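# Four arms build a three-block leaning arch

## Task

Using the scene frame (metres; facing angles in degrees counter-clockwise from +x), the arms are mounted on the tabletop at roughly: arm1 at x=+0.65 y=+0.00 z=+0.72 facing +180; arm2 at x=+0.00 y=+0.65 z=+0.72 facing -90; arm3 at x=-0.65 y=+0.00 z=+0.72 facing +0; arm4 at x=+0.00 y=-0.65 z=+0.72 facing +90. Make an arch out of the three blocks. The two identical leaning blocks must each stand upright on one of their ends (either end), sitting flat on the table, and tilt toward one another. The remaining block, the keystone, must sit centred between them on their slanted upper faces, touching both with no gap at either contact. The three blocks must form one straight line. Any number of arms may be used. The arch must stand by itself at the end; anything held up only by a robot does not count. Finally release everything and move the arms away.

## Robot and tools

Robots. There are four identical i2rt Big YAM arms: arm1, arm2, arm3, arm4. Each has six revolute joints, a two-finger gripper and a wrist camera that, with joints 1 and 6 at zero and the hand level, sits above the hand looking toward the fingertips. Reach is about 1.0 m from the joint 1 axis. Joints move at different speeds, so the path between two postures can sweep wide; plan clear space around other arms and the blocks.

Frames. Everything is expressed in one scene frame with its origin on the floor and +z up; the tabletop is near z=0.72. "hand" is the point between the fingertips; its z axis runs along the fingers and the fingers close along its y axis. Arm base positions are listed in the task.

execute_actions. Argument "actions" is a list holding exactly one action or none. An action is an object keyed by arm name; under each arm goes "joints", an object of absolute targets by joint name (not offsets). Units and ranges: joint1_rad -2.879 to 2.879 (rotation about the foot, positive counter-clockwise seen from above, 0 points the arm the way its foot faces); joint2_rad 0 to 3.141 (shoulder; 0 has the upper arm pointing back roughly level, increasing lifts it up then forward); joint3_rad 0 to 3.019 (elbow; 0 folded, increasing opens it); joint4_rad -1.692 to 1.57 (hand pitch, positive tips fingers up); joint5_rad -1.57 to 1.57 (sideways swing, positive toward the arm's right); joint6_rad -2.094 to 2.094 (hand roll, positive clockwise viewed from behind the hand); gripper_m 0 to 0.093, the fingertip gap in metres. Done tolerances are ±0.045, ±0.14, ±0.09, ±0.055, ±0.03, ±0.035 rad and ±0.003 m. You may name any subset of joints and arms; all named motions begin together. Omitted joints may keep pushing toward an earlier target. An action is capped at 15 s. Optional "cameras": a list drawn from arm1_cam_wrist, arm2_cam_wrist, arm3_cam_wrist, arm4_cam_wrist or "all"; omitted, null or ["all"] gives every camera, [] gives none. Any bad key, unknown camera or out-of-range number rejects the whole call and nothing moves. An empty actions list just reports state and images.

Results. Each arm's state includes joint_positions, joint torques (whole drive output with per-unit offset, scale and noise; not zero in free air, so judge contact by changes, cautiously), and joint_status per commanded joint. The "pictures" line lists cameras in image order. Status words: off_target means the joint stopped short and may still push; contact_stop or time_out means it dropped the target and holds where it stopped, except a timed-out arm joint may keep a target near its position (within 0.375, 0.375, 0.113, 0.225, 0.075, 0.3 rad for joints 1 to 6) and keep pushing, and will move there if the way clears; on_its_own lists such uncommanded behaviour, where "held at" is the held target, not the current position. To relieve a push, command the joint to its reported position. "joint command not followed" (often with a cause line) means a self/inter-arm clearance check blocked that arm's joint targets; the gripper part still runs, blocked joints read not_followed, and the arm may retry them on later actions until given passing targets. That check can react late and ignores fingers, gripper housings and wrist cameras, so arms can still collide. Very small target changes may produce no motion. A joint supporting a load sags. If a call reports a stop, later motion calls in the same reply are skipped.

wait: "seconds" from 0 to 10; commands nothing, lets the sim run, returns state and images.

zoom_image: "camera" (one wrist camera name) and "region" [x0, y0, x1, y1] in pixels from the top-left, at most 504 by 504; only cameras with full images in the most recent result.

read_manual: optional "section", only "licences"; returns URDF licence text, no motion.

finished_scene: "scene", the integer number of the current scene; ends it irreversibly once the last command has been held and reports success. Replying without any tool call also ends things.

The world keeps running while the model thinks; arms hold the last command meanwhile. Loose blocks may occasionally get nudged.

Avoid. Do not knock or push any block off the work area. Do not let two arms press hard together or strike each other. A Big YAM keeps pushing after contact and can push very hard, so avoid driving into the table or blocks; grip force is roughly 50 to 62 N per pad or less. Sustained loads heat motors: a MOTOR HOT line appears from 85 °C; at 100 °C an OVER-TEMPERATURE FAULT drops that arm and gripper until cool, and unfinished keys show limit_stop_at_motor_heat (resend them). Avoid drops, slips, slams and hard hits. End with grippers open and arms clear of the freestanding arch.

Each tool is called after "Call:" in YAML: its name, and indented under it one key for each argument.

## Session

Call:
execute_actions:
  actions: []

Scene clock: 0.00 s.
Joint torques (N m, as the arm reports them, + toward a larger angle): no reading
arm1.joint_positions: joint1_rad=+0.362 joint2_rad=+0.327 joint3_rad=+1.496 joint4_rad=-1.532 joint5_rad=-0.135 joint6_rad=-0.782 gripper_m=+0.094
arm1.joint_status: not commanded
arm1.hand: x=+0.5996 y=-0.0419 z=+1.3971 quat_wxyz=(-0.072, +0.677, +0.466, -0.565) (m; scene frame)
arm2.joint_positions: joint1_rad=+0.388 joint2_rad=+0.522 joint3_rad=+1.427 joint4_rad=-1.356 joint5_rad=-0.257 joint6_rad=+0.388 gripper_m=+0.094
arm2.joint_status: not commanded
arm2.hand: x=+0.1217 y=+0.5073 z=+1.3767 quat_wxyz=(-0.526, -0.530, -0.658, +0.094) (m; scene frame)
arm3.joint_positions: joint1_rad=-0.859 joint2_rad=+0.443 joint3_rad=+1.579 joint4_rad=-1.514 joint5_rad=-0.232 joint6_rad=-0.519 gripper_m=+0.095
arm3.joint_status: not commanded
arm3.hand: x=-0.5553 y=-0.0450 z=+1.3875 quat_wxyz=(-0.484, -0.081, -0.822, +0.288) (m; scene frame)
arm4.joint_positions: joint1_rad=+0.012 joint2_rad=+0.247 joint3_rad=+1.525 joint4_rad=-1.625 joint5_rad=-0.026 joint6_rad=-0.448 gripper_m=+0.095
arm4.joint_status: not commanded
arm4.hand: x=-0.0038 y=-0.6322 z=+1.3728 quat_wxyz=(-0.471, +0.706, -0.421, -0.320) (m; scene frame)
pictures: arm1_cam_wrist, arm2_cam_wrist, arm3_cam_wrist, arm4_cam_wrist
Images, in order (width x height): arm1_cam_wrist 504x504, arm2_cam_wrist 504x504, arm3_cam_wrist 504x504, arm4_cam_wrist 504x504.

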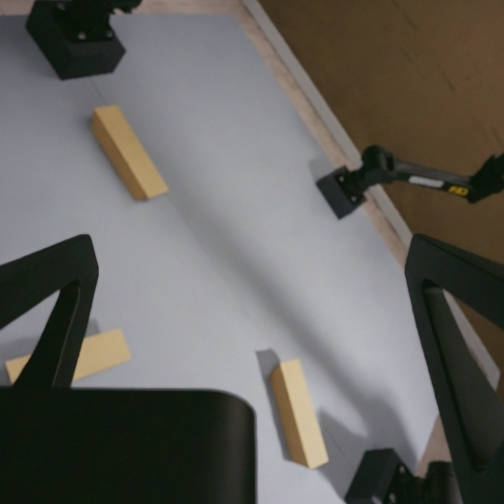

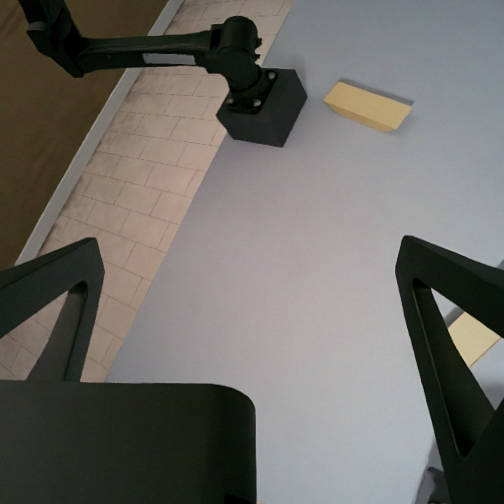

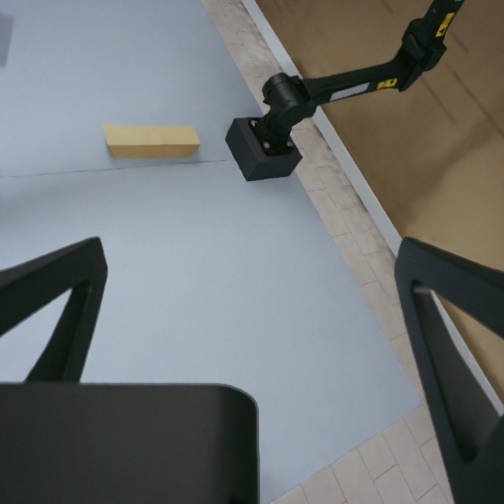

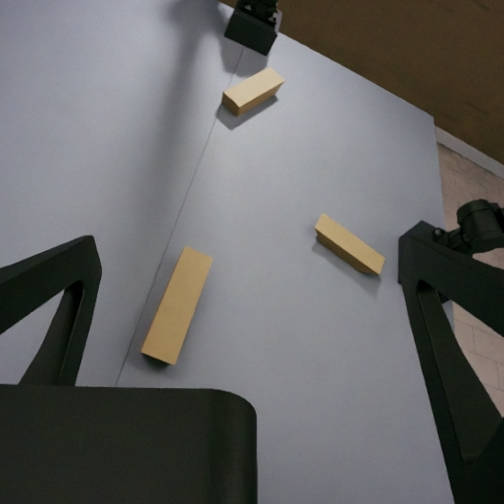

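Call:
zoom_image:
  camera: "arm4_cam_wrist"
  region: [110, 230, 260, 380]

Call:
zoom_image:
  camera: "arm4_cam_wrist"
  region: [290, 190, 410, 300]

Call:
zoom_image:
  camera: "arm4_cam_wrist"
  region: [200, 50, 310, 140]

Region (110, 230, 260, 380) of arm4_cam_wrist's 504x504 image, scaled by 3.360, with more detail than that image has.

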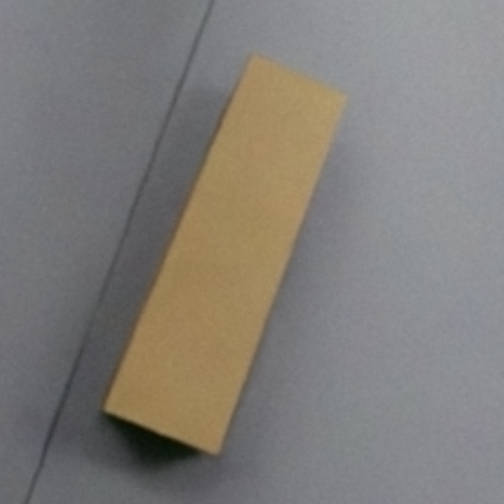

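Region (290, 190, 410, 300) of arm4_cam_wrist's 504x504 image, scaled by 4.200, with more detail than that image has; it fills the top 462 rows of this view, and the rest is white.

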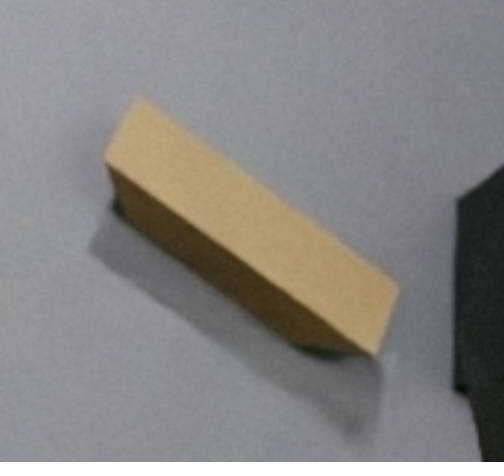

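Region (200, 50, 310, 140) of arm4_cam_wrist's 504x504 image, scaled by 4.582, with more detail than that image has; it fills the top 412 rows of this view, and the rest is white.

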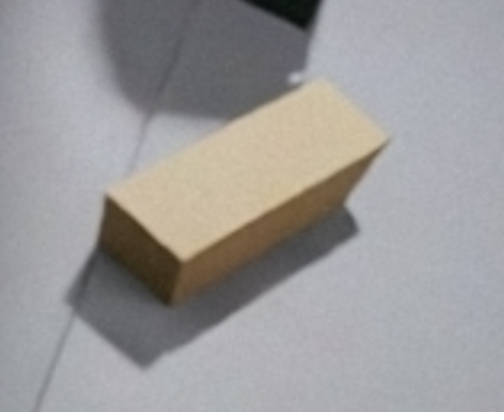

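Call:
execute_actions:
  actions:
    - {"arm1":{"joints":{"joint1_rad":0.04,"joint2_rad":1.193,"joint3_rad":0.565,"joint4_rad":-0.935,"joint5_rad":0,"joint6_rad":0.288,"gripper_m":0.093}},"arm2":{"joints":{"joint1_rad":0.232,"joint2_rad":1.115,"joint3_rad":0.55,"joint4_rad":-1.0,"joint5_rad":0,"joint6_rad":0.696,"gripper_m":0.093}},"arm4":{"joints":{"joint1_rad":-0.215,"joint2_rad":1.261,"joint3_rad":0.64,"joint4_rad":-0.944,"joint5_rad":0,"joint6_rad":-0.171,"gripper_m":0.093}},"arm3":{"joints":{"joint1_rad":0.02,"joint2_rad":0.545,"joint3_rad":0.31,"joint4_rad":0.008,"joint5_rad":0,"joint6_rad":0.014}}}

Scene clock: 121.90 s.
Joint torques (N m, as the arm reports them, + toward a larger angle): arm1=[ 0.48 -5.85  8.82  0.75  0.1   0.09] | arm2=[ 1.18 -5.64  6.87  0.32  0.23  0.09] | arm3=[ 0.59 -0.45 11.62  2.64  0.13  0.09] | arm4=[-1.14 -5.62  6.5   0.53  0.2   0.  ]
arm1.joint_positions: joint1_rad=+0.046 joint2_rad=+1.186 joint3_rad=+0.561 joint4_rad=-0.947 joint5_rad=-0.003 joint6_rad=+0.279 gripper_m=+0.093
arm1.joint_status: all done
arm1.hand: x=+0.4000 y=-0.0041 z=+0.8532 quat_wxyz=(+0.001, +0.991, -0.131, +0.001) (m; scene frame)
arm2.joint_positions: joint1_rad=+0.235 joint2_rad=+1.125 joint3_rad=+0.558 joint4_rad=-1.004 joint5_rad=-0.004 joint6_rad=+0.689 gripper_m=+0.093
arm2.joint_status: all done
arm2.hand: x=+0.0682 y=+0.4200 z=+0.8538 quat_wxyz=(+0.003, -0.835, -0.550, +0.003) (m; scene frame)
arm3.joint_positions: joint1_rad=+0.012 joint2_rad=+0.552 joint3_rad=+0.300 joint4_rad=-0.013 joint5_rad=+0.000 joint6_rad=+0.002 gripper_m=+0.095
arm3.joint_status: all done
arm3.hand: x=-0.3073 y=-0.0024 z=+1.0006 quat_wxyz=(-0.603, -0.003, -0.798, +0.004) (m; scene frame)
arm4.joint_positions: joint1_rad=-0.207 joint2_rad=+1.248 joint3_rad=+0.634 joint4_rad=-0.956 joint5_rad=-0.002 joint6_rad=-0.184 gripper_m=+0.093
arm4.joint_status: all done
arm4.hand: x=+0.0527 y=-0.3779 z=+0.8437 quat_wxyz=(+0.005, +0.705, -0.709, +0.003) (m; scene frame)
pictures: arm1_cam_wrist, arm2_cam_wrist, arm3_cam_wrist, arm4_cam_wrist
Images, in order (width x height): arm1_cam_wrist 504x504, arm2_cam_wrist 504x504, arm3_cam_wrist 504x504, arm4_cam_wrist 504x504.

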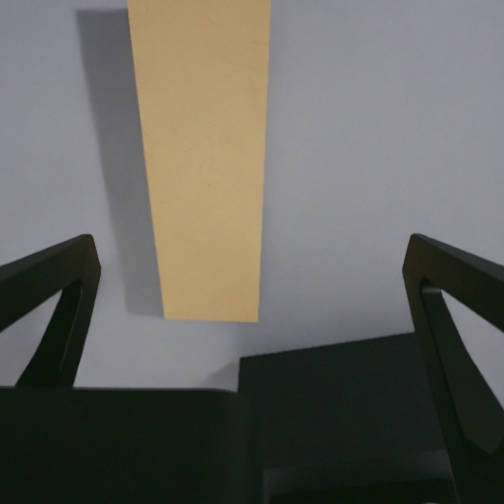

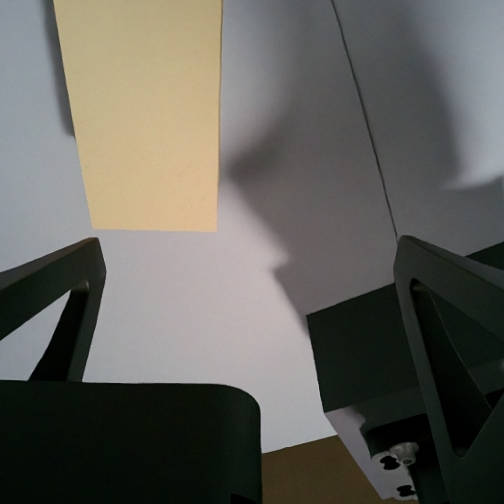

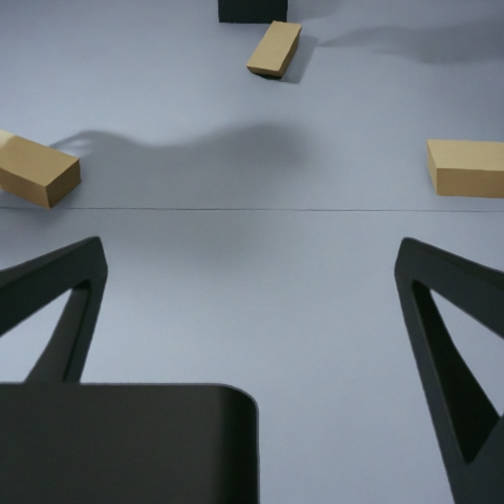

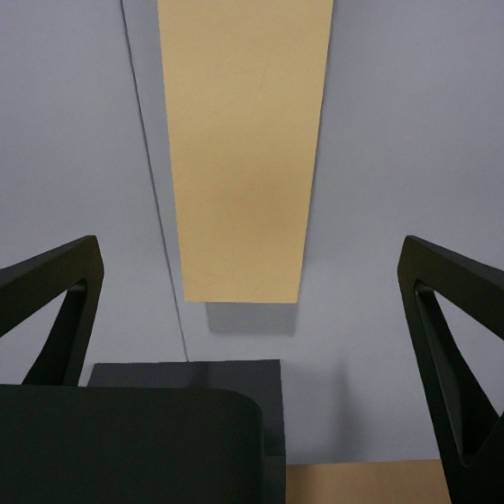

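Call:
execute_actions:
  actions:
    - {"arm1":{"joints":{"joint1_rad":0.19,"joint2_rad":1.31,"joint3_rad":0.435,"joint4_rad":-0.685,"joint6_rad":0.45}},"arm2":{"joints":{"joint1_rad":0.28,"joint2_rad":1.36,"joint3_rad":0.65,"joint4_rad":-0.837,"joint6_rad":0.80}},"arm4":{"joints":{"joint1_rad":-0.19,"joint2_rad":1.47,"joint3_rad":0.505,"joint4_rad":-0.598,"joint6_rad":-0.14}}}
  cameras: ["arm1_cam_wrist","arm2_cam_wrist","arm4_cam_wrist"]

Scene clock: 206.13 s.
Joint torques (N m, as the arm reports them, + toward a larger angle): arm1=[ 1.21 -7.45  7.82  0.71  0.07  0.1 ] | arm2=[ 1.69 -6.88  8.53  0.47  0.19  0.09] | arm3=[ 0.54 -0.42 11.62  2.61  0.13  0.08] | arm4=[ 0.35 -7.79  5.02  0.47  0.19  0.  ]
arm1.joint_positions: joint1_rad=+0.187 joint2_rad=+1.319 joint3_rad=+0.421 joint4_rad=-0.696 joint5_rad=-0.003 joint6_rad=+0.441 gripper_m=+0.093
arm1.joint_status: all done
arm1.hand: x=+0.4295 y=-0.0352 z=+0.7852 quat_wxyz=(-0.002, +0.990, -0.141, +0.012) (m; scene frame)
arm2.joint_positions: joint1_rad=+0.275 joint2_rad=+1.354 joint3_rad=+0.621 joint4_rad=-0.844 joint5_rad=-0.004 joint6_rad=+0.792 gripper_m=+0.093
arm2.joint_status: all done
arm2.hand: x=+0.0917 y=+0.3782 z=+0.8165 quat_wxyz=(+0.006, -0.852, -0.523, +0.002) (m; scene frame)
arm3.joint_positions: joint1_rad=+0.012 joint2_rad=+0.552 joint3_rad=+0.300 joint4_rad=-0.013 joint5_rad=+0.000 joint6_rad=+0.002 gripper_m=+0.095
arm3.joint_status: not commanded
arm3.hand: x=-0.3073 y=-0.0024 z=+1.0006 quat_wxyz=(-0.603, -0.003, -0.798, +0.004) (m; scene frame)
arm4.joint_positions: joint1_rad=-0.201 joint2_rad=+1.472 joint3_rad=+0.491 joint4_rad=-0.609 joint5_rad=-0.002 joint6_rad=-0.153 gripper_m=+0.093
arm4.joint_status: all done
arm4.hand: x=+0.0474 y=-0.3973 z=+0.7494 quat_wxyz=(+0.014, +0.696, -0.718, +0.009) (m; scene frame)
pictures: arm1_cam_wrist, arm2_cam_wrist, arm4_cam_wrist
Images, in order (width x height): arm1_cam_wrist 504x504, arm2_cam_wrist 504x504, arm4_cam_wrist 504x504.

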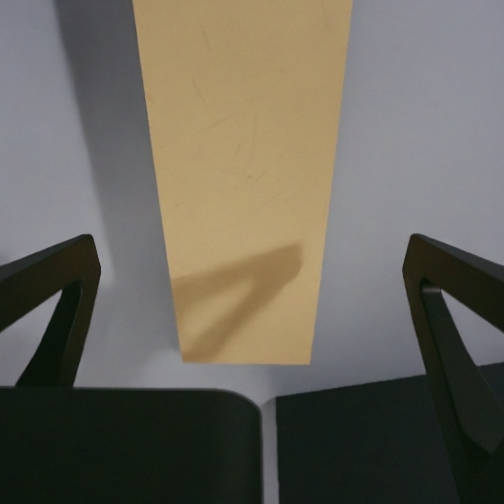

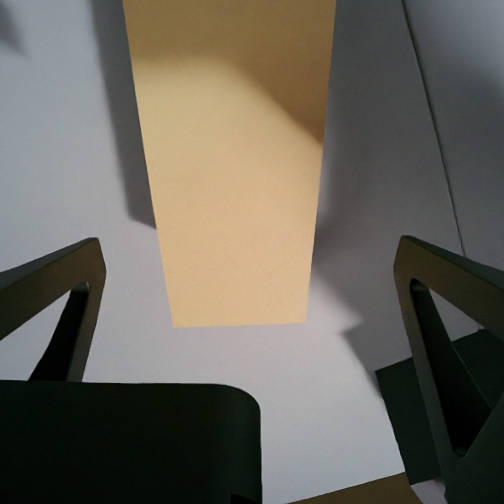

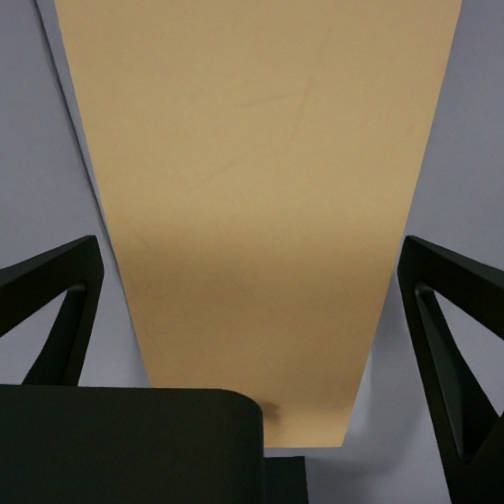

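Call:
execute_actions:
  actions:
    - {"arm1":{"joints":{"joint2_rad":1.495,"joint3_rad":0.417,"joint4_rad":-0.46}},"arm2":{"joints":{"joint1_rad":0.295,"joint2_rad":1.522,"joint3_rad":0.585,"joint4_rad":-0.615,"joint6_rad":0.815}},"arm4":{"joints":{"gripper_m":0.03}}}
  cameras: ["arm1_cam_wrist","arm2_cam_wrist","arm4_cam_wrist"]

Scene clock: 235.07 s.
Joint torques (N m, as the arm reports them, + toward a larger angle): arm1=[ 1.19 -8.62  5.07  0.79  0.06  0.08] | arm2=[ 1.9  -8.21  4.91  0.52  0.2   0.08] | arm3=[ 0.53 -0.46 11.61  2.62  0.14  0.09] | arm4=[ 0.51 -7.63  5.05  0.38  0.14 -0.03]
arm1.joint_positions: joint1_rad=+0.187 joint2_rad=+1.499 joint3_rad=+0.417 joint4_rad=-0.472 joint5_rad=-0.003 joint6_rad=+0.441 gripper_m=+0.093
arm1.joint_status: all done
arm1.hand: x=+0.4093 y=-0.0384 z=+0.7456 quat_wxyz=(+0.004, +0.990, -0.142, -0.007) (m; scene frame)
arm2.joint_positions: joint1_rad=+0.287 joint2_rad=+1.519 joint3_rad=+0.590 joint4_rad=-0.624 joint5_rad=-0.004 joint6_rad=+0.808 gripper_m=+0.093
arm2.joint_status: all done
arm2.hand: x=+0.0992 y=+0.3658 z=+0.7634 quat_wxyz=(-0.006, -0.853, -0.522, +0.005) (m; scene frame)
arm3.joint_positions: joint1_rad=+0.012 joint2_rad=+0.552 joint3_rad=+0.300 joint4_rad=-0.013 joint5_rad=+0.000 joint6_rad=+0.002 gripper_m=+0.095
arm3.joint_status: not commanded
arm3.hand: x=-0.3073 y=-0.0024 z=+1.0006 quat_wxyz=(-0.603, -0.003, -0.798, +0.004) (m; scene frame)
arm4.joint_positions: joint1_rad=-0.200 joint2_rad=+1.472 joint3_rad=+0.491 joint4_rad=-0.608 joint5_rad=-0.001 joint6_rad=-0.150 gripper_m=+0.060
arm4.joint_status: gripper_m off_target (ended at +0.060, target +0.030)
arm4.hand: x=+0.0476 y=-0.3970 z=+0.7494 quat_wxyz=(+0.013, +0.695, -0.719, +0.009) (m; scene frame)
pictures: arm1_cam_wrist, arm2_cam_wrist, arm4_cam_wrist
Images, in order (width x height): arm1_cam_wrist 504x504, arm2_cam_wrist 504x504, arm4_cam_wrist 504x504.

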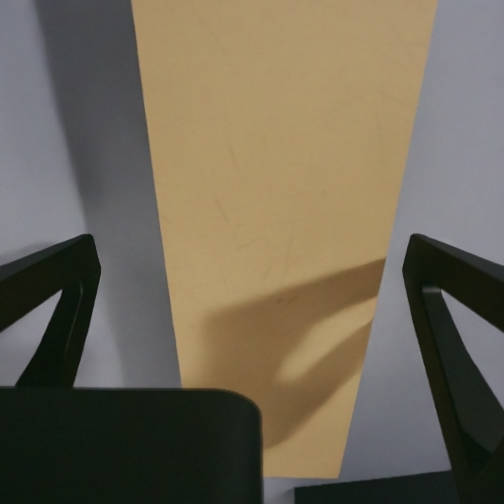

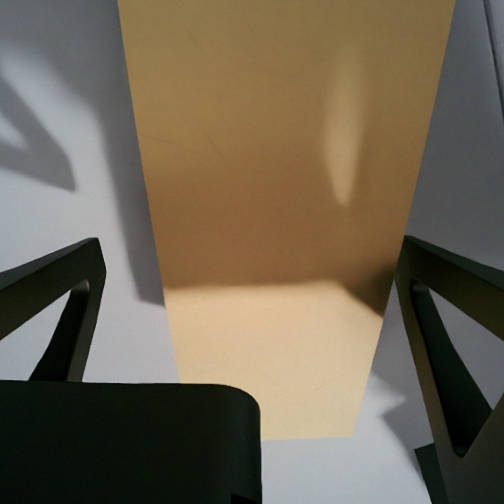

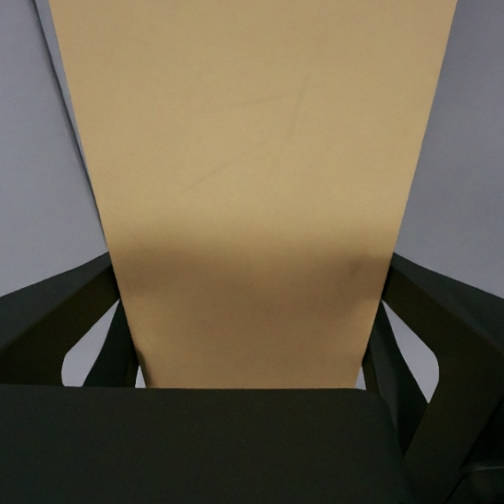

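Call:
execute_actions:
  actions:
    - {"arm1":{"joints":{"joint3_rad":0.395}},"arm2":{"joints":{"joint3_rad":0.565}},"arm4":{"joints":{"joint2_rad":1.26,"joint3_rad":0.66,"joint4_rad":-0.92,"gripper_m":0.03}}}
  cameras: ["arm1_cam_wrist","arm2_cam_wrist","arm4_cam_wrist"]

Scene clock: 286.13 s.
Joint torques (N m, as the arm reports them, + toward a larger angle): arm1=[ 1.39 -8.06  4.95  0.63  0.07  0.08] | arm2=[ 1.93 -8.14  4.58  0.44  0.19  0.09] | arm3=[ 0.5  -0.5  11.6   2.65  0.14  0.08] | arm4=[ 0.43 -7.3   7.98 -0.04  0.14 -0.02]
arm1.joint_positions: joint1_rad=+0.187 joint2_rad=+1.499 joint3_rad=+0.393 joint4_rad=-0.469 joint5_rad=-0.003 joint6_rad=+0.441 gripper_m=+0.093
arm1.joint_status: all done
arm1.hand: x=+0.4223 y=-0.0364 z=+0.7414 quat_wxyz=(+0.000, +0.990, -0.142, +0.003) (m; scene frame)
arm2.joint_positions: joint1_rad=+0.287 joint2_rad=+1.519 joint3_rad=+0.573 joint4_rad=-0.622 joint5_rad=-0.004 joint6_rad=+0.808 gripper_m=+0.093
arm2.joint_status: all done
arm2.hand: x=+0.0962 y=+0.3741 z=+0.7596 quat_wxyz=(+0.001, -0.853, -0.522, +0.003) (m; scene frame)
arm3.joint_positions: joint1_rad=+0.012 joint2_rad=+0.552 joint3_rad=+0.300 joint4_rad=-0.013 joint5_rad=+0.000 joint6_rad=+0.002 gripper_m=+0.095
arm3.joint_status: not commanded
arm3.hand: x=-0.3073 y=-0.0024 z=+1.0006 quat_wxyz=(-0.603, -0.003, -0.798, +0.004) (m; scene frame)
arm4.joint_positions: joint1_rad=-0.200 joint2_rad=+1.267 joint3_rad=+0.630 joint4_rad=-0.915 joint5_rad=-0.001 joint6_rad=-0.150 gripper_m=+0.060
arm4.joint_status: gripper_m off_target (ended at +0.060, target +0.030); the others done
arm4.hand: x=+0.0522 y=-0.3713 z=+0.8374 quat_wxyz=(-0.003, +0.695, -0.719, -0.002) (m; scene frame)
pictures: arm1_cam_wrist, arm2_cam_wrist, arm4_cam_wrist
Images, in order (width x height): arm1_cam_wrist 504x504, arm2_cam_wrist 504x504, arm4_cam_wrist 504x504.

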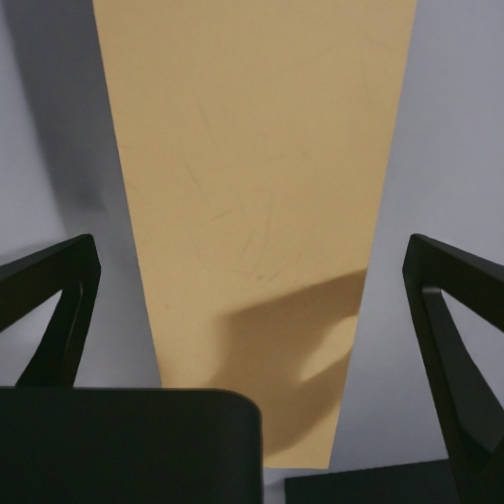

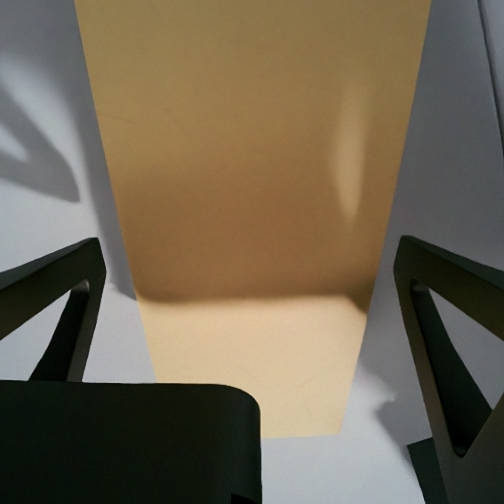

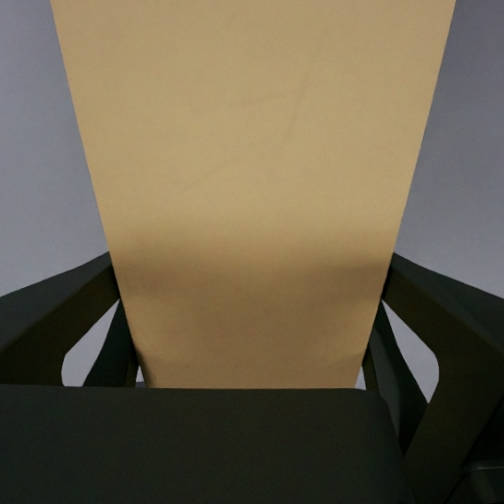

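Call:
execute_actions:
  actions:
    - {"arm1":{"joints":{"gripper_m":0.03}},"arm2":{"joints":{"gripper_m":0.03}},"arm4":{"joints":{"joint1_rad":0.0,"joint4_rad":1.14,"joint6_rad":0.012,"gripper_m":0.03}}}

Scene clock: 297.77 s.
Joint torques (N m, as the arm reports them, + toward a larger angle): arm1=[ 1.09 -8.25  4.99  0.6   0.04  0.07] | arm2=[ 1.87 -8.08  4.54  0.36  0.16  0.06] | arm3=[ 0.53 -0.4  11.61  2.66  0.14  0.08] | arm4=[-0.64 -9.32  8.91  2.76  0.17  0.  ]
arm1.joint_positions: joint1_rad=+0.187 joint2_rad=+1.499 joint3_rad=+0.393 joint4_rad=-0.469 joint5_rad=-0.001 joint6_rad=+0.442 gripper_m=+0.059
arm1.joint_status: gripper_m off_target (ended at +0.059, target +0.030)
arm1.hand: x=+0.4222 y=-0.0362 z=+0.7414 quat_wxyz=(+0.000, +0.990, -0.142, +0.003) (m; scene frame)
arm2.joint_positions: joint1_rad=+0.287 joint2_rad=+1.519 joint3_rad=+0.573 joint4_rad=-0.621 joint5_rad=-0.003 joint6_rad=+0.810 gripper_m=+0.060
arm2.joint_status: gripper_m off_target (ended at +0.060, target +0.030)
arm2.hand: x=+0.0961 y=+0.3740 z=+0.7595 quat_wxyz=(+0.001, -0.854, -0.521, +0.004) (m; scene frame)
arm3.joint_positions: joint1_rad=+0.012 joint2_rad=+0.552 joint3_rad=+0.300 joint4_rad=-0.013 joint5_rad=+0.000 joint6_rad=+0.002 gripper_m=+0.095
arm3.joint_status: not commanded
arm3.hand: x=-0.3073 y=-0.0024 z=+1.0006 quat_wxyz=(-0.603, -0.003, -0.798, +0.004) (m; scene frame)
arm4.joint_positions: joint1_rad=+0.001 joint2_rad=+1.268 joint3_rad=+0.630 joint4_rad=+1.100 joint5_rad=-0.001 joint6_rad=+0.000 gripper_m=+0.060
arm4.joint_status: gripper_m off_target (ended at +0.060, target +0.030); the others done
arm4.hand: x=-0.0086 y=-0.1462 z=+1.1896 quat_wxyz=(-0.593, +0.380, -0.373, -0.605) (m; scene frame)
pictures: arm1_cam_wrist, arm2_cam_wrist, arm3_cam_wrist, arm4_cam_wrist
Images, in order (width x height): arm1_cam_wrist 504x504, arm2_cam_wrist 504x504, arm3_cam_wrist 504x504, arm4_cam_wrist 504x504.

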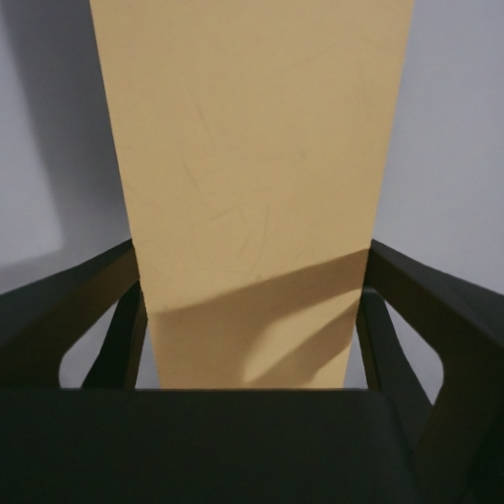

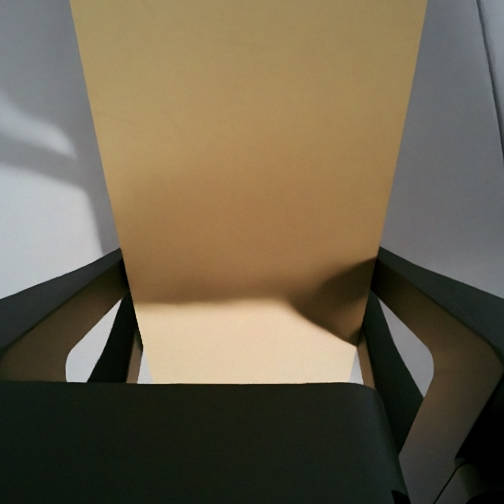

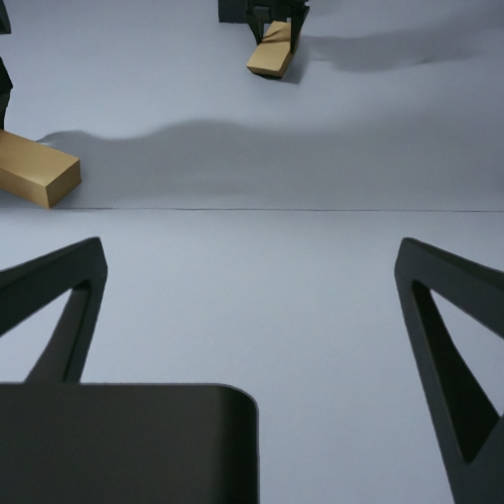

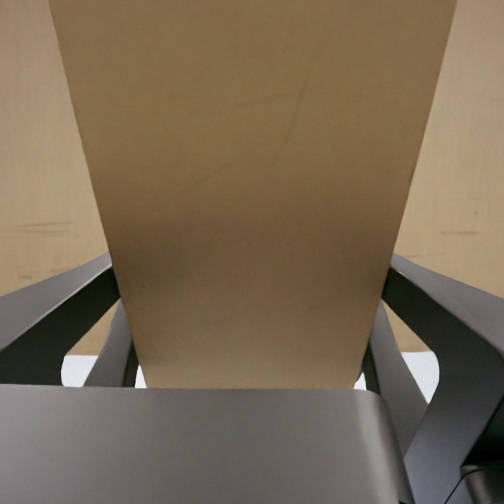

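Call:
execute_actions:
  actions: []

Scene clock: 330.27 s.
Joint torques (N m, as the arm reports them, + toward a larger angle): arm1=[ 1.15 -8.35  4.93  0.62  0.04  0.06] | arm2=[ 1.92 -8.03  4.58  0.41  0.16  0.06] | arm3=[ 0.56 -0.46 11.61  2.64  0.13  0.09] | arm4=[-0.52 -9.38  8.93  2.77  0.16 -0.01]
arm1.joint_positions: joint1_rad=+0.187 joint2_rad=+1.499 joint3_rad=+0.393 joint4_rad=-0.469 joint5_rad=-0.001 joint6_rad=+0.442 gripper_m=+0.059
arm1.joint_status: gripper_m off_target (ended at +0.059, target +0.030)
arm1.hand: x=+0.4222 y=-0.0362 z=+0.7414 quat_wxyz=(+0.000, +0.990, -0.142, +0.003) (m; scene frame)
arm2.joint_positions: joint1_rad=+0.287 joint2_rad=+1.519 joint3_rad=+0.573 joint4_rad=-0.621 joint5_rad=-0.003 joint6_rad=+0.810 gripper_m=+0.060
arm2.joint_status: gripper_m off_target (ended at +0.060, target +0.030)
arm2.hand: x=+0.0961 y=+0.3740 z=+0.7595 quat_wxyz=(+0.001, -0.854, -0.521, +0.004) (m; scene frame)
arm3.joint_positions: joint1_rad=+0.012 joint2_rad=+0.552 joint3_rad=+0.300 joint4_rad=-0.013 joint5_rad=+0.000 joint6_rad=+0.002 gripper_m=+0.095
arm3.joint_status: not commanded
arm3.hand: x=-0.3073 y=-0.0024 z=+1.0006 quat_wxyz=(-0.603, -0.003, -0.798, +0.004) (m; scene frame)
arm4.joint_positions: joint1_rad=+0.001 joint2_rad=+1.268 joint3_rad=+0.630 joint4_rad=+1.100 joint5_rad=-0.001 joint6_rad=+0.000 gripper_m=+0.060
arm4.joint_status: gripper_m off_target (ended at +0.060, target +0.030); the others done
arm4.hand: x=-0.0086 y=-0.1462 z=+1.1896 quat_wxyz=(-0.593, +0.380, -0.373, -0.605) (m; scene frame)
pictures: arm1_cam_wrist, arm2_cam_wrist, arm3_cam_wrist, arm4_cam_wrist
Images, in order (width x height): arm1_cam_wrist 504x504, arm2_cam_wrist 504x504, arm3_cam_wrist 504x504, arm4_cam_wrist 504x504.

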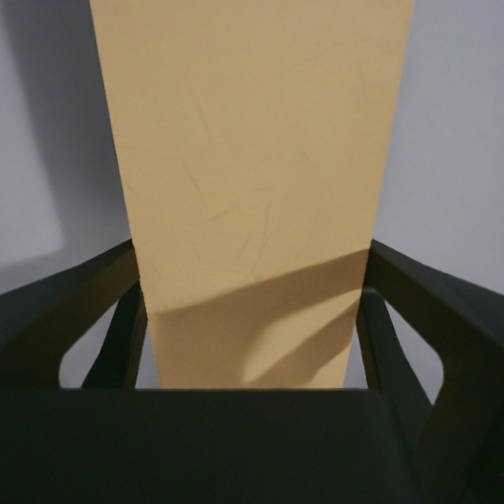

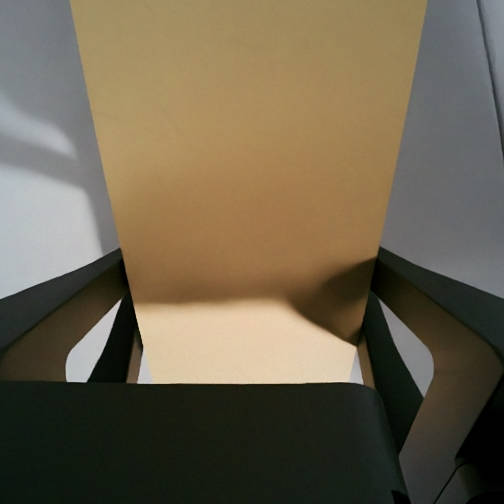

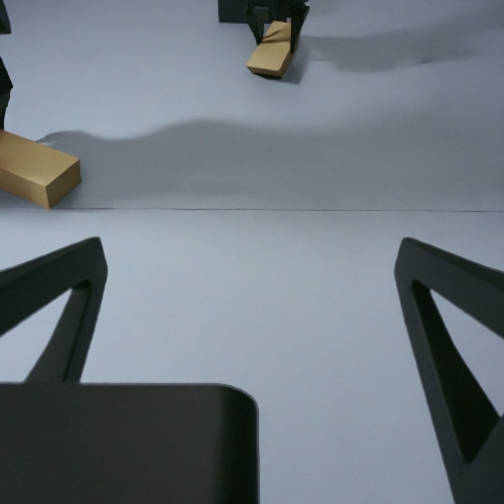

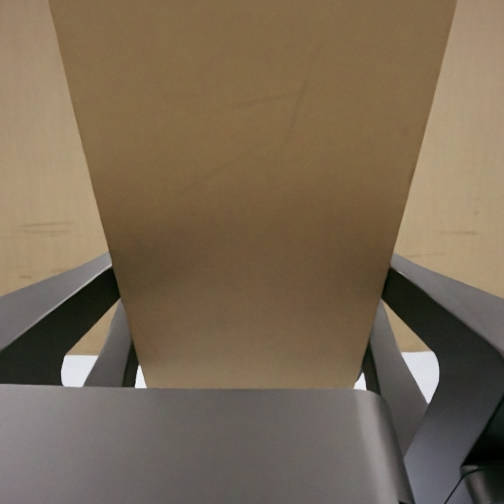

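Call:
execute_actions:
  actions:
    - {"arm2":{"joints":{"joint2_rad":1.25,"joint3_rad":0.68,"joint4_rad":-0.98,"gripper_m":0.03}},"arm1":{"joints":{"joint2_rad":1.40,"joint3_rad":0.75,"joint4_rad":-0.92,"gripper_m":0.03}},"arm4":{"joints":{"gripper_m":0.03}}}
  cameras: ["arm3_cam_wrist"]

Scene clock: 376.67 s.
Joint torques (N m, as the arm reports them, + toward a larger angle): arm1=[  1.2  -10.75  10.24  -0.16   0.04   0.07] | arm2=[ 1.93 -6.31 10.07 -0.14  0.16  0.06] | arm3=[ 0.66 -0.43 11.61  2.63  0.13  0.08] | arm4=[-0.44 -9.33  8.94  2.76  0.17 -0.01]
arm1.joint_positions: joint1_rad=+0.187 joint2_rad=+1.408 joint3_rad=+0.727 joint4_rad=-0.911 joint5_rad=-0.001 joint6_rad=+0.442 gripper_m=+0.059
arm1.joint_status: gripper_m off_target (ended at +0.059, target +0.030); the others done
arm1.hand: x=+0.3369 y=-0.0497 z=+0.8444 quat_wxyz=(-0.003, +0.990, -0.142, +0.011) (m; scene frame)
arm2.joint_positions: joint1_rad=+0.287 joint2_rad=+1.248 joint3_rad=+0.640 joint4_rad=-0.974 joint5_rad=-0.003 joint6_rad=+0.810 gripper_m=+0.060
arm2.joint_status: gripper_m off_target (ended at +0.060, target +0.030); the others done
arm2.hand: x=+0.0913 y=+0.3907 z=+0.8502 quat_wxyz=(+0.009, -0.854, -0.520, +0.002) (m; scene frame)
arm3.joint_positions: joint1_rad=+0.012 joint2_rad=+0.552 joint3_rad=+0.300 joint4_rad=-0.013 joint5_rad=+0.000 joint6_rad=+0.002 gripper_m=+0.095
arm3.joint_status: not commanded
arm3.hand: x=-0.3073 y=-0.0024 z=+1.0006 quat_wxyz=(-0.603, -0.003, -0.798, +0.004) (m; scene frame)
arm4.joint_positions: joint1_rad=+0.001 joint2_rad=+1.268 joint3_rad=+0.630 joint4_rad=+1.100 joint5_rad=-0.001 joint6_rad=+0.000 gripper_m=+0.060
arm4.joint_status: gripper_m off_target (ended at +0.060, target +0.030)
arm4.hand: x=-0.0086 y=-0.1462 z=+1.1896 quat_wxyz=(-0.593, +0.380, -0.373, -0.605) (m; scene frame)
pictures: arm3_cam_wrist
Images, in order (width x height): arm3_cam_wrist 504x504.

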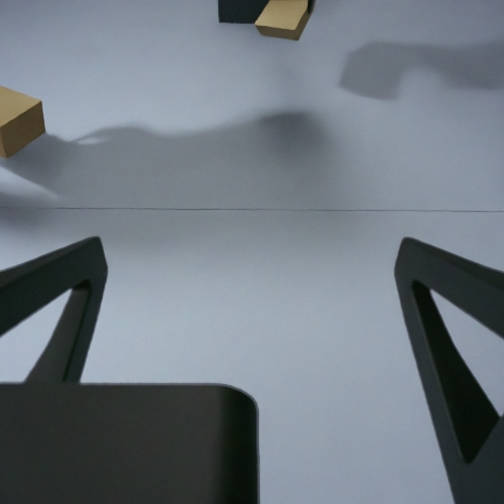

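Call:
execute_actions:
  actions:
    - {"arm2":{"joints":{"joint1_rad":-0.057,"joint4_rad":1.105,"joint6_rad":-0.01,"gripper_m":0.03}},"arm1":{"joints":{"joint1_rad":0.053,"joint2_rad":1.40,"joint3_rad":1.2,"joint4_rad":-1.38,"joint6_rad":1.62,"gripper_m":0.03}},"arm4":{"joints":{"joint1_rad":-0.03,"gripper_m":0.03}}}
  cameras: ["arm3_cam_wrist"]

Scene clock: 412.97 s.
Joint torques (N m, as the arm reports them, + toward a larger angle): arm1=[  1.29 -12.85  13.67  -0.32   0.08   0.09] | arm2=[ 1.61 -8.57 11.12  2.87  0.08 -0.1 ] | arm3=[ 0.42 -0.44 11.63  2.63  0.13  0.08] | arm4=[-0.87 -9.34  8.95  2.73  0.13 -0.02]
arm1.joint_positions: joint1_rad=+0.048 joint2_rad=+1.407 joint3_rad=+1.159 joint4_rad=-1.370 joint5_rad=-0.001 joint6_rad=+1.611 gripper_m=+0.059
arm1.joint_status: gripper_m off_target (ended at +0.059, target +0.030); the others done
arm1.hand: x=+0.2662 y=-0.0067 z=+0.9911 quat_wxyz=(-0.017, +0.699, -0.715, +0.017) (m; scene frame)
arm2.joint_positions: joint1_rad=-0.061 joint2_rad=+1.257 joint3_rad=+0.640 joint4_rad=+1.072 joint5_rad=-0.003 joint6_rad=-0.003 gripper_m=+0.060
arm2.joint_status: gripper_m off_target (ended at +0.060, target +0.030); the others done
arm2.hand: x=-0.0025 y=+0.1498 z=+1.2026 quat_wxyz=(-0.593, -0.372, -0.377, +0.607) (m; scene frame)
arm3.joint_positions: joint1_rad=+0.012 joint2_rad=+0.552 joint3_rad=+0.300 joint4_rad=-0.013 joint5_rad=+0.000 joint6_rad=+0.002 gripper_m=+0.095
arm3.joint_status: not commanded
arm3.hand: x=-0.3073 y=-0.0024 z=+1.0006 quat_wxyz=(-0.603, -0.003, -0.798, +0.004) (m; scene frame)
arm4.joint_positions: joint1_rad=-0.023 joint2_rad=+1.268 joint3_rad=+0.630 joint4_rad=+1.100 joint5_rad=-0.001 joint6_rad=+0.001 gripper_m=+0.060
arm4.joint_status: gripper_m off_target (ended at +0.060, target +0.030); the others done
arm4.hand: x=+0.0034 y=-0.1461 z=+1.1896 quat_wxyz=(-0.600, +0.375, -0.377, -0.598) (m; scene frame)
pictures: arm3_cam_wrist
Images, in order (width x height): arm3_cam_wrist 504x504.

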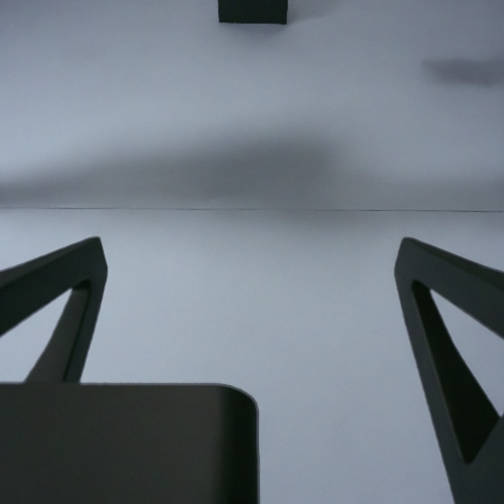

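Call:
execute_actions:
  actions:
    - {"arm2":{"joints":{"joint1_rad":-0.05,"joint2_rad":1.97,"joint3_rad":0.62,"joint4_rad":1.13,"gripper_m":0.03}},"arm4":{"joints":{"joint2_rad":1.90,"joint3_rad":0.505,"joint4_rad":1.145,"gripper_m":0.03}},"arm1":{"joints":{"gripper_m":0.03}}}
  cameras: ["arm3_cam_wrist"]

Scene clock: 509.33 s.
Joint torques (N m, as the arm reports them, + toward a larger angle): arm1=[  1.31 -13.15  13.64  -0.37   0.08   0.09] | arm2=[  1.89 -14.2    4.35   2.8    0.08  -0.08] | arm3=[ 0.53 -0.42 11.63  2.63  0.13  0.08] | arm4=[ -1.   -13.67   3.52   2.41   0.15  -0.01]
arm1.joint_positions: joint1_rad=+0.048 joint2_rad=+1.407 joint3_rad=+1.159 joint4_rad=-1.370 joint5_rad=-0.001 joint6_rad=+1.611 gripper_m=+0.059
arm1.joint_status: gripper_m off_target (ended at +0.059, target +0.030)
arm1.hand: x=+0.2662 y=-0.0067 z=+0.9911 quat_wxyz=(-0.017, +0.699, -0.715, +0.017) (m; scene frame)
arm2.joint_positions: joint1_rad=-0.059 joint2_rad=+1.987 joint3_rad=+0.605 joint4_rad=+1.106 joint5_rad=-0.003 joint6_rad=-0.003 gripper_m=+0.060
arm2.joint_status: gripper_m off_target (ended at +0.060, target +0.030); the others done
arm2.hand: x=-0.0065 y=+0.1066 z=+0.8114 quat_wxyz=(-0.421, -0.563, -0.564, +0.432) (m; scene frame)
arm3.joint_positions: joint1_rad=+0.012 joint2_rad=+0.552 joint3_rad=+0.300 joint4_rad=-0.013 joint5_rad=+0.000 joint6_rad=+0.002 gripper_m=+0.095
arm3.joint_status: not commanded
arm3.hand: x=-0.3073 y=-0.0024 z=+1.0006 quat_wxyz=(-0.603, -0.003, -0.798, +0.004) (m; scene frame)
arm4.joint_positions: joint1_rad=-0.023 joint2_rad=+1.914 joint3_rad=+0.487 joint4_rad=+1.122 joint5_rad=-0.001 joint6_rad=+0.001 gripper_m=+0.060
arm4.joint_status: gripper_m off_target (ended at +0.060, target +0.030); the others done
arm4.hand: x=+0.0030 y=-0.1493 z=+0.8075 quat_wxyz=(-0.415, +0.571, -0.575, -0.414) (m; scene frame)
pictures: arm3_cam_wrist
Images, in order (width x height): arm3_cam_wrist 504x504.

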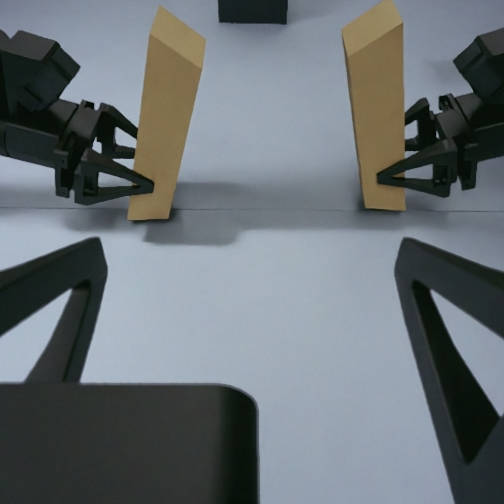

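Call:
zoom_image:
  camera: "arm3_cam_wrist"
  region: [100, 150, 260, 260]

Call:
zoom_image:
  camera: "arm3_cam_wrist"
  region: [300, 150, 460, 260]

Region (100, 150, 260, 260) of arm3_cam_wrist's 504x504 image, scaled by 3.150, with more detail than that image has; it fills the top 346 rows of this view, and the rest is white.

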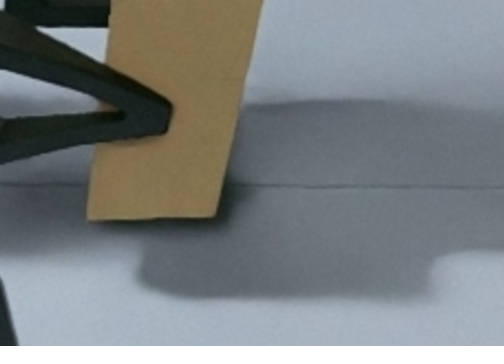

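Region (300, 150, 460, 260) of arm3_cam_wrist's 504x504 image, scaled by 3.150, with more detail than that image has; it fills the top 346 rows of this view, and the rest is white.

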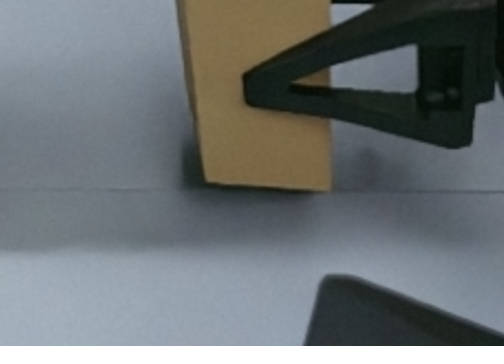

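Call:
execute_actions:
  actions:
    - {"arm2":{"joints":{"joint1_rad":-0.032,"joint2_rad":2.01,"gripper_m":0.03}},"arm4":{"joints":{"joint2_rad":1.945,"gripper_m":0.03}},"arm1":{"joints":{"gripper_m":0.03}}}
  cameras: ["arm3_cam_wrist"]

Call:
zoom_image:
  camera: "arm3_cam_wrist"
  region: [100, 150, 260, 260]

Call:
zoom_image:
  camera: "arm3_cam_wrist"
  region: [300, 150, 460, 260]

Scene clock: 561.17 s.
Joint torques (N m, as the arm reports them, + toward a larger angle): arm1=[  1.41 -13.05  13.63  -0.34   0.09   0.09] | arm2=[  1.69 -12.74   3.98   2.83   0.08  -0.07] | arm3=[ 0.5  -0.44 11.61  2.63  0.13  0.08] | arm4=[ -1.   -13.     3.33   2.35   0.16  -0.01]
arm1.joint_positions: joint1_rad=+0.048 joint2_rad=+1.407 joint3_rad=+1.159 joint4_rad=-1.370 joint5_rad=-0.001 joint6_rad=+1.611 gripper_m=+0.059
arm1.joint_status: gripper_m off_target (ended at +0.059, target +0.030)
arm1.hand: x=+0.2662 y=-0.0067 z=+0.9911 quat_wxyz=(-0.017, +0.699, -0.715, +0.017) (m; scene frame)
arm2.joint_positions: joint1_rad=-0.036 joint2_rad=+2.012 joint3_rad=+0.605 joint4_rad=+1.106 joint5_rad=-0.003 joint6_rad=-0.004 gripper_m=+0.060
arm2.joint_status: gripper_m off_target (ended at +0.060, target +0.030); the others done
arm2.hand: x=+0.0060 y=+0.1098 z=+0.7984 quat_wxyz=(-0.418, -0.562, -0.577, +0.420) (m; scene frame)
arm3.joint_positions: joint1_rad=+0.012 joint2_rad=+0.552 joint3_rad=+0.300 joint4_rad=-0.013 joint5_rad=+0.000 joint6_rad=+0.002 gripper_m=+0.095
arm3.joint_status: not commanded
arm3.hand: x=-0.3073 y=-0.0024 z=+1.0006 quat_wxyz=(-0.603, -0.003, -0.798, +0.004) (m; scene frame)
arm4.joint_positions: joint1_rad=-0.023 joint2_rad=+1.952 joint3_rad=+0.487 joint4_rad=+1.122 joint5_rad=-0.001 joint6_rad=+0.001 gripper_m=+0.060
arm4.joint_status: gripper_m off_target (ended at +0.060, target +0.030); the others done
arm4.hand: x=+0.0029 y=-0.1543 z=+0.7895 quat_wxyz=(-0.404, +0.579, -0.582, -0.403) (m; scene frame)
pictures: arm3_cam_wrist
Images, in order (width x height): arm3_cam_wrist 504x504.

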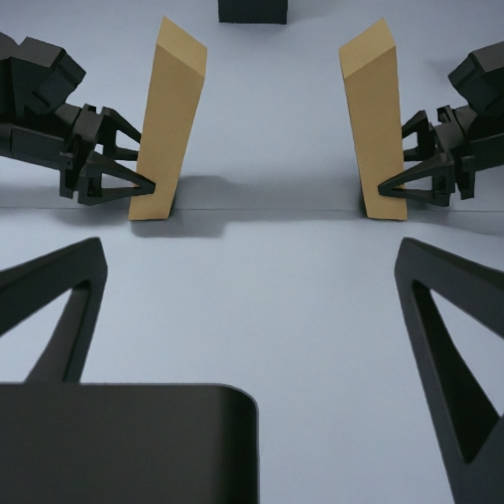

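Region (100, 150, 260, 260) of arm3_cam_wrist's 504x504 image, scaled by 3.150, with more detail than that image has; it fills the top 346 rows of this view, and the rest is white.

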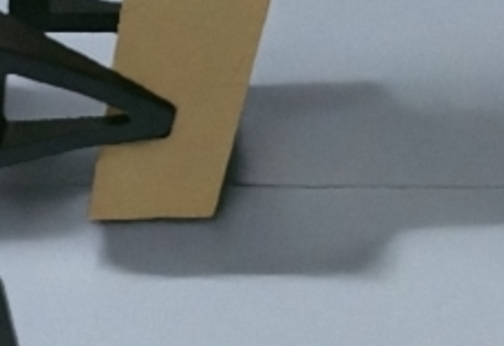

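Region (300, 150, 460, 260) of arm3_cam_wrist's 504x504 image, scaled by 3.150, with more detail than that image has; it fills the top 346 rows of this view, and the rest is white.

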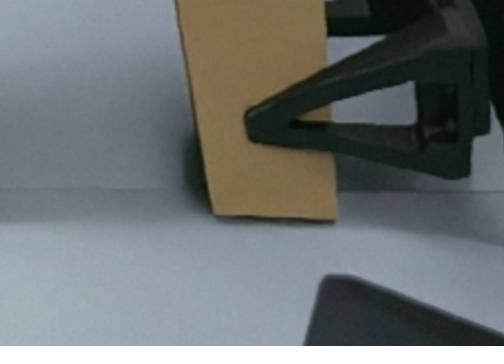

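Call:
execute_actions:
  actions:
    - {"arm2":{"joints":{"joint2_rad":2.035,"gripper_m":0.03}},"arm4":{"joints":{"joint2_rad":1.967,"gripper_m":0.03}},"arm1":{"joints":{"gripper_m":0.03}}}
  cameras: ["arm3_cam_wrist"]

Call:
zoom_image:
  camera: "arm3_cam_wrist"
  region: [100, 150, 260, 260]

Call:
zoom_image:
  camera: "arm3_cam_wrist"
  region: [300, 150, 460, 260]

Scene clock: 582.47 s.
Joint torques (N m, as the arm reports them, + toward a larger angle): arm1=[  1.29 -12.87  13.65  -0.37   0.07   0.09] | arm2=[  1.54 -12.13   3.9    2.74   0.08  -0.07] | arm3=[ 0.67 -0.56 11.61  2.63  0.13  0.09] | arm4=[ -1.06 -12.38   3.35   2.32   0.15  -0.02]
arm1.joint_positions: joint1_rad=+0.048 joint2_rad=+1.407 joint3_rad=+1.159 joint4_rad=-1.370 joint5_rad=-0.001 joint6_rad=+1.611 gripper_m=+0.059
arm1.joint_status: gripper_m off_target (ended at +0.059, target +0.030)
arm1.hand: x=+0.2662 y=-0.0067 z=+0.9911 quat_wxyz=(-0.017, +0.699, -0.715, +0.017) (m; scene frame)
arm2.joint_positions: joint1_rad=-0.036 joint2_rad=+2.028 joint3_rad=+0.605 joint4_rad=+1.108 joint5_rad=-0.002 joint6_rad=-0.003 gripper_m=+0.060
arm2.joint_status: gripper_m off_target (ended at +0.060, target +0.030); the others done
arm2.hand: x=+0.0059 y=+0.1121 z=+0.7900 quat_wxyz=(-0.414, -0.565, -0.579, +0.416) (m; scene frame)
arm3.joint_positions: joint1_rad=+0.012 joint2_rad=+0.552 joint3_rad=+0.300 joint4_rad=-0.013 joint5_rad=+0.000 joint6_rad=+0.002 gripper_m=+0.095
arm3.joint_status: not commanded
arm3.hand: x=-0.3073 y=-0.0024 z=+1.0006 quat_wxyz=(-0.603, -0.003, -0.798, +0.004) (m; scene frame)
arm4.joint_positions: joint1_rad=-0.023 joint2_rad=+1.965 joint3_rad=+0.487 joint4_rad=+1.122 joint5_rad=-0.001 joint6_rad=+0.001 gripper_m=+0.060
arm4.joint_status: gripper_m off_target (ended at +0.060, target +0.030); the others done
arm4.hand: x=+0.0029 y=-0.1563 z=+0.7832 quat_wxyz=(-0.400, +0.582, -0.585, -0.399) (m; scene frame)
pictures: arm3_cam_wrist
Images, in order (width x height): arm3_cam_wrist 504x504.

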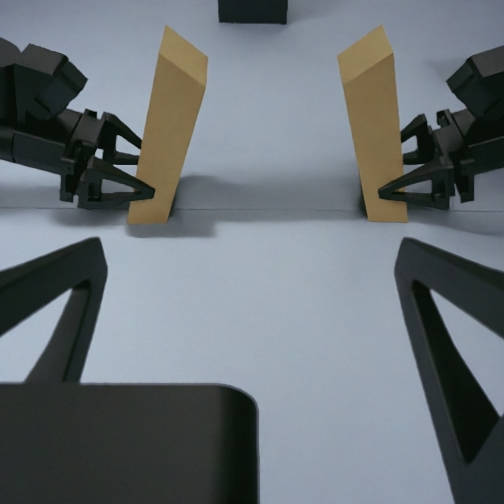

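Region (100, 150, 260, 260) of arm3_cam_wrist's 504x504 image, scaled by 3.150, with more detail than that image has; it fills the top 346 rows of this view, and the rest is white.

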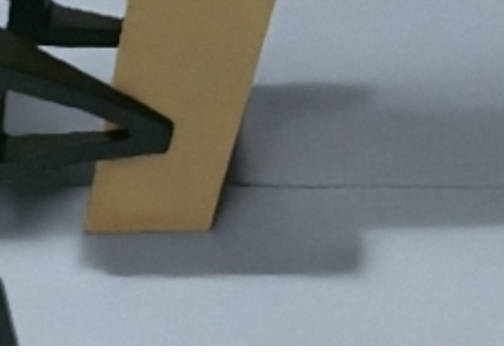

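Region (300, 150, 460, 260) of arm3_cam_wrist's 504x504 image, scaled by 3.150, with more detail than that image has; it fills the top 346 rows of this view, and the rest is white.

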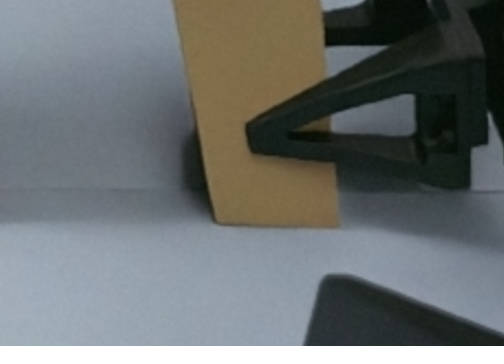

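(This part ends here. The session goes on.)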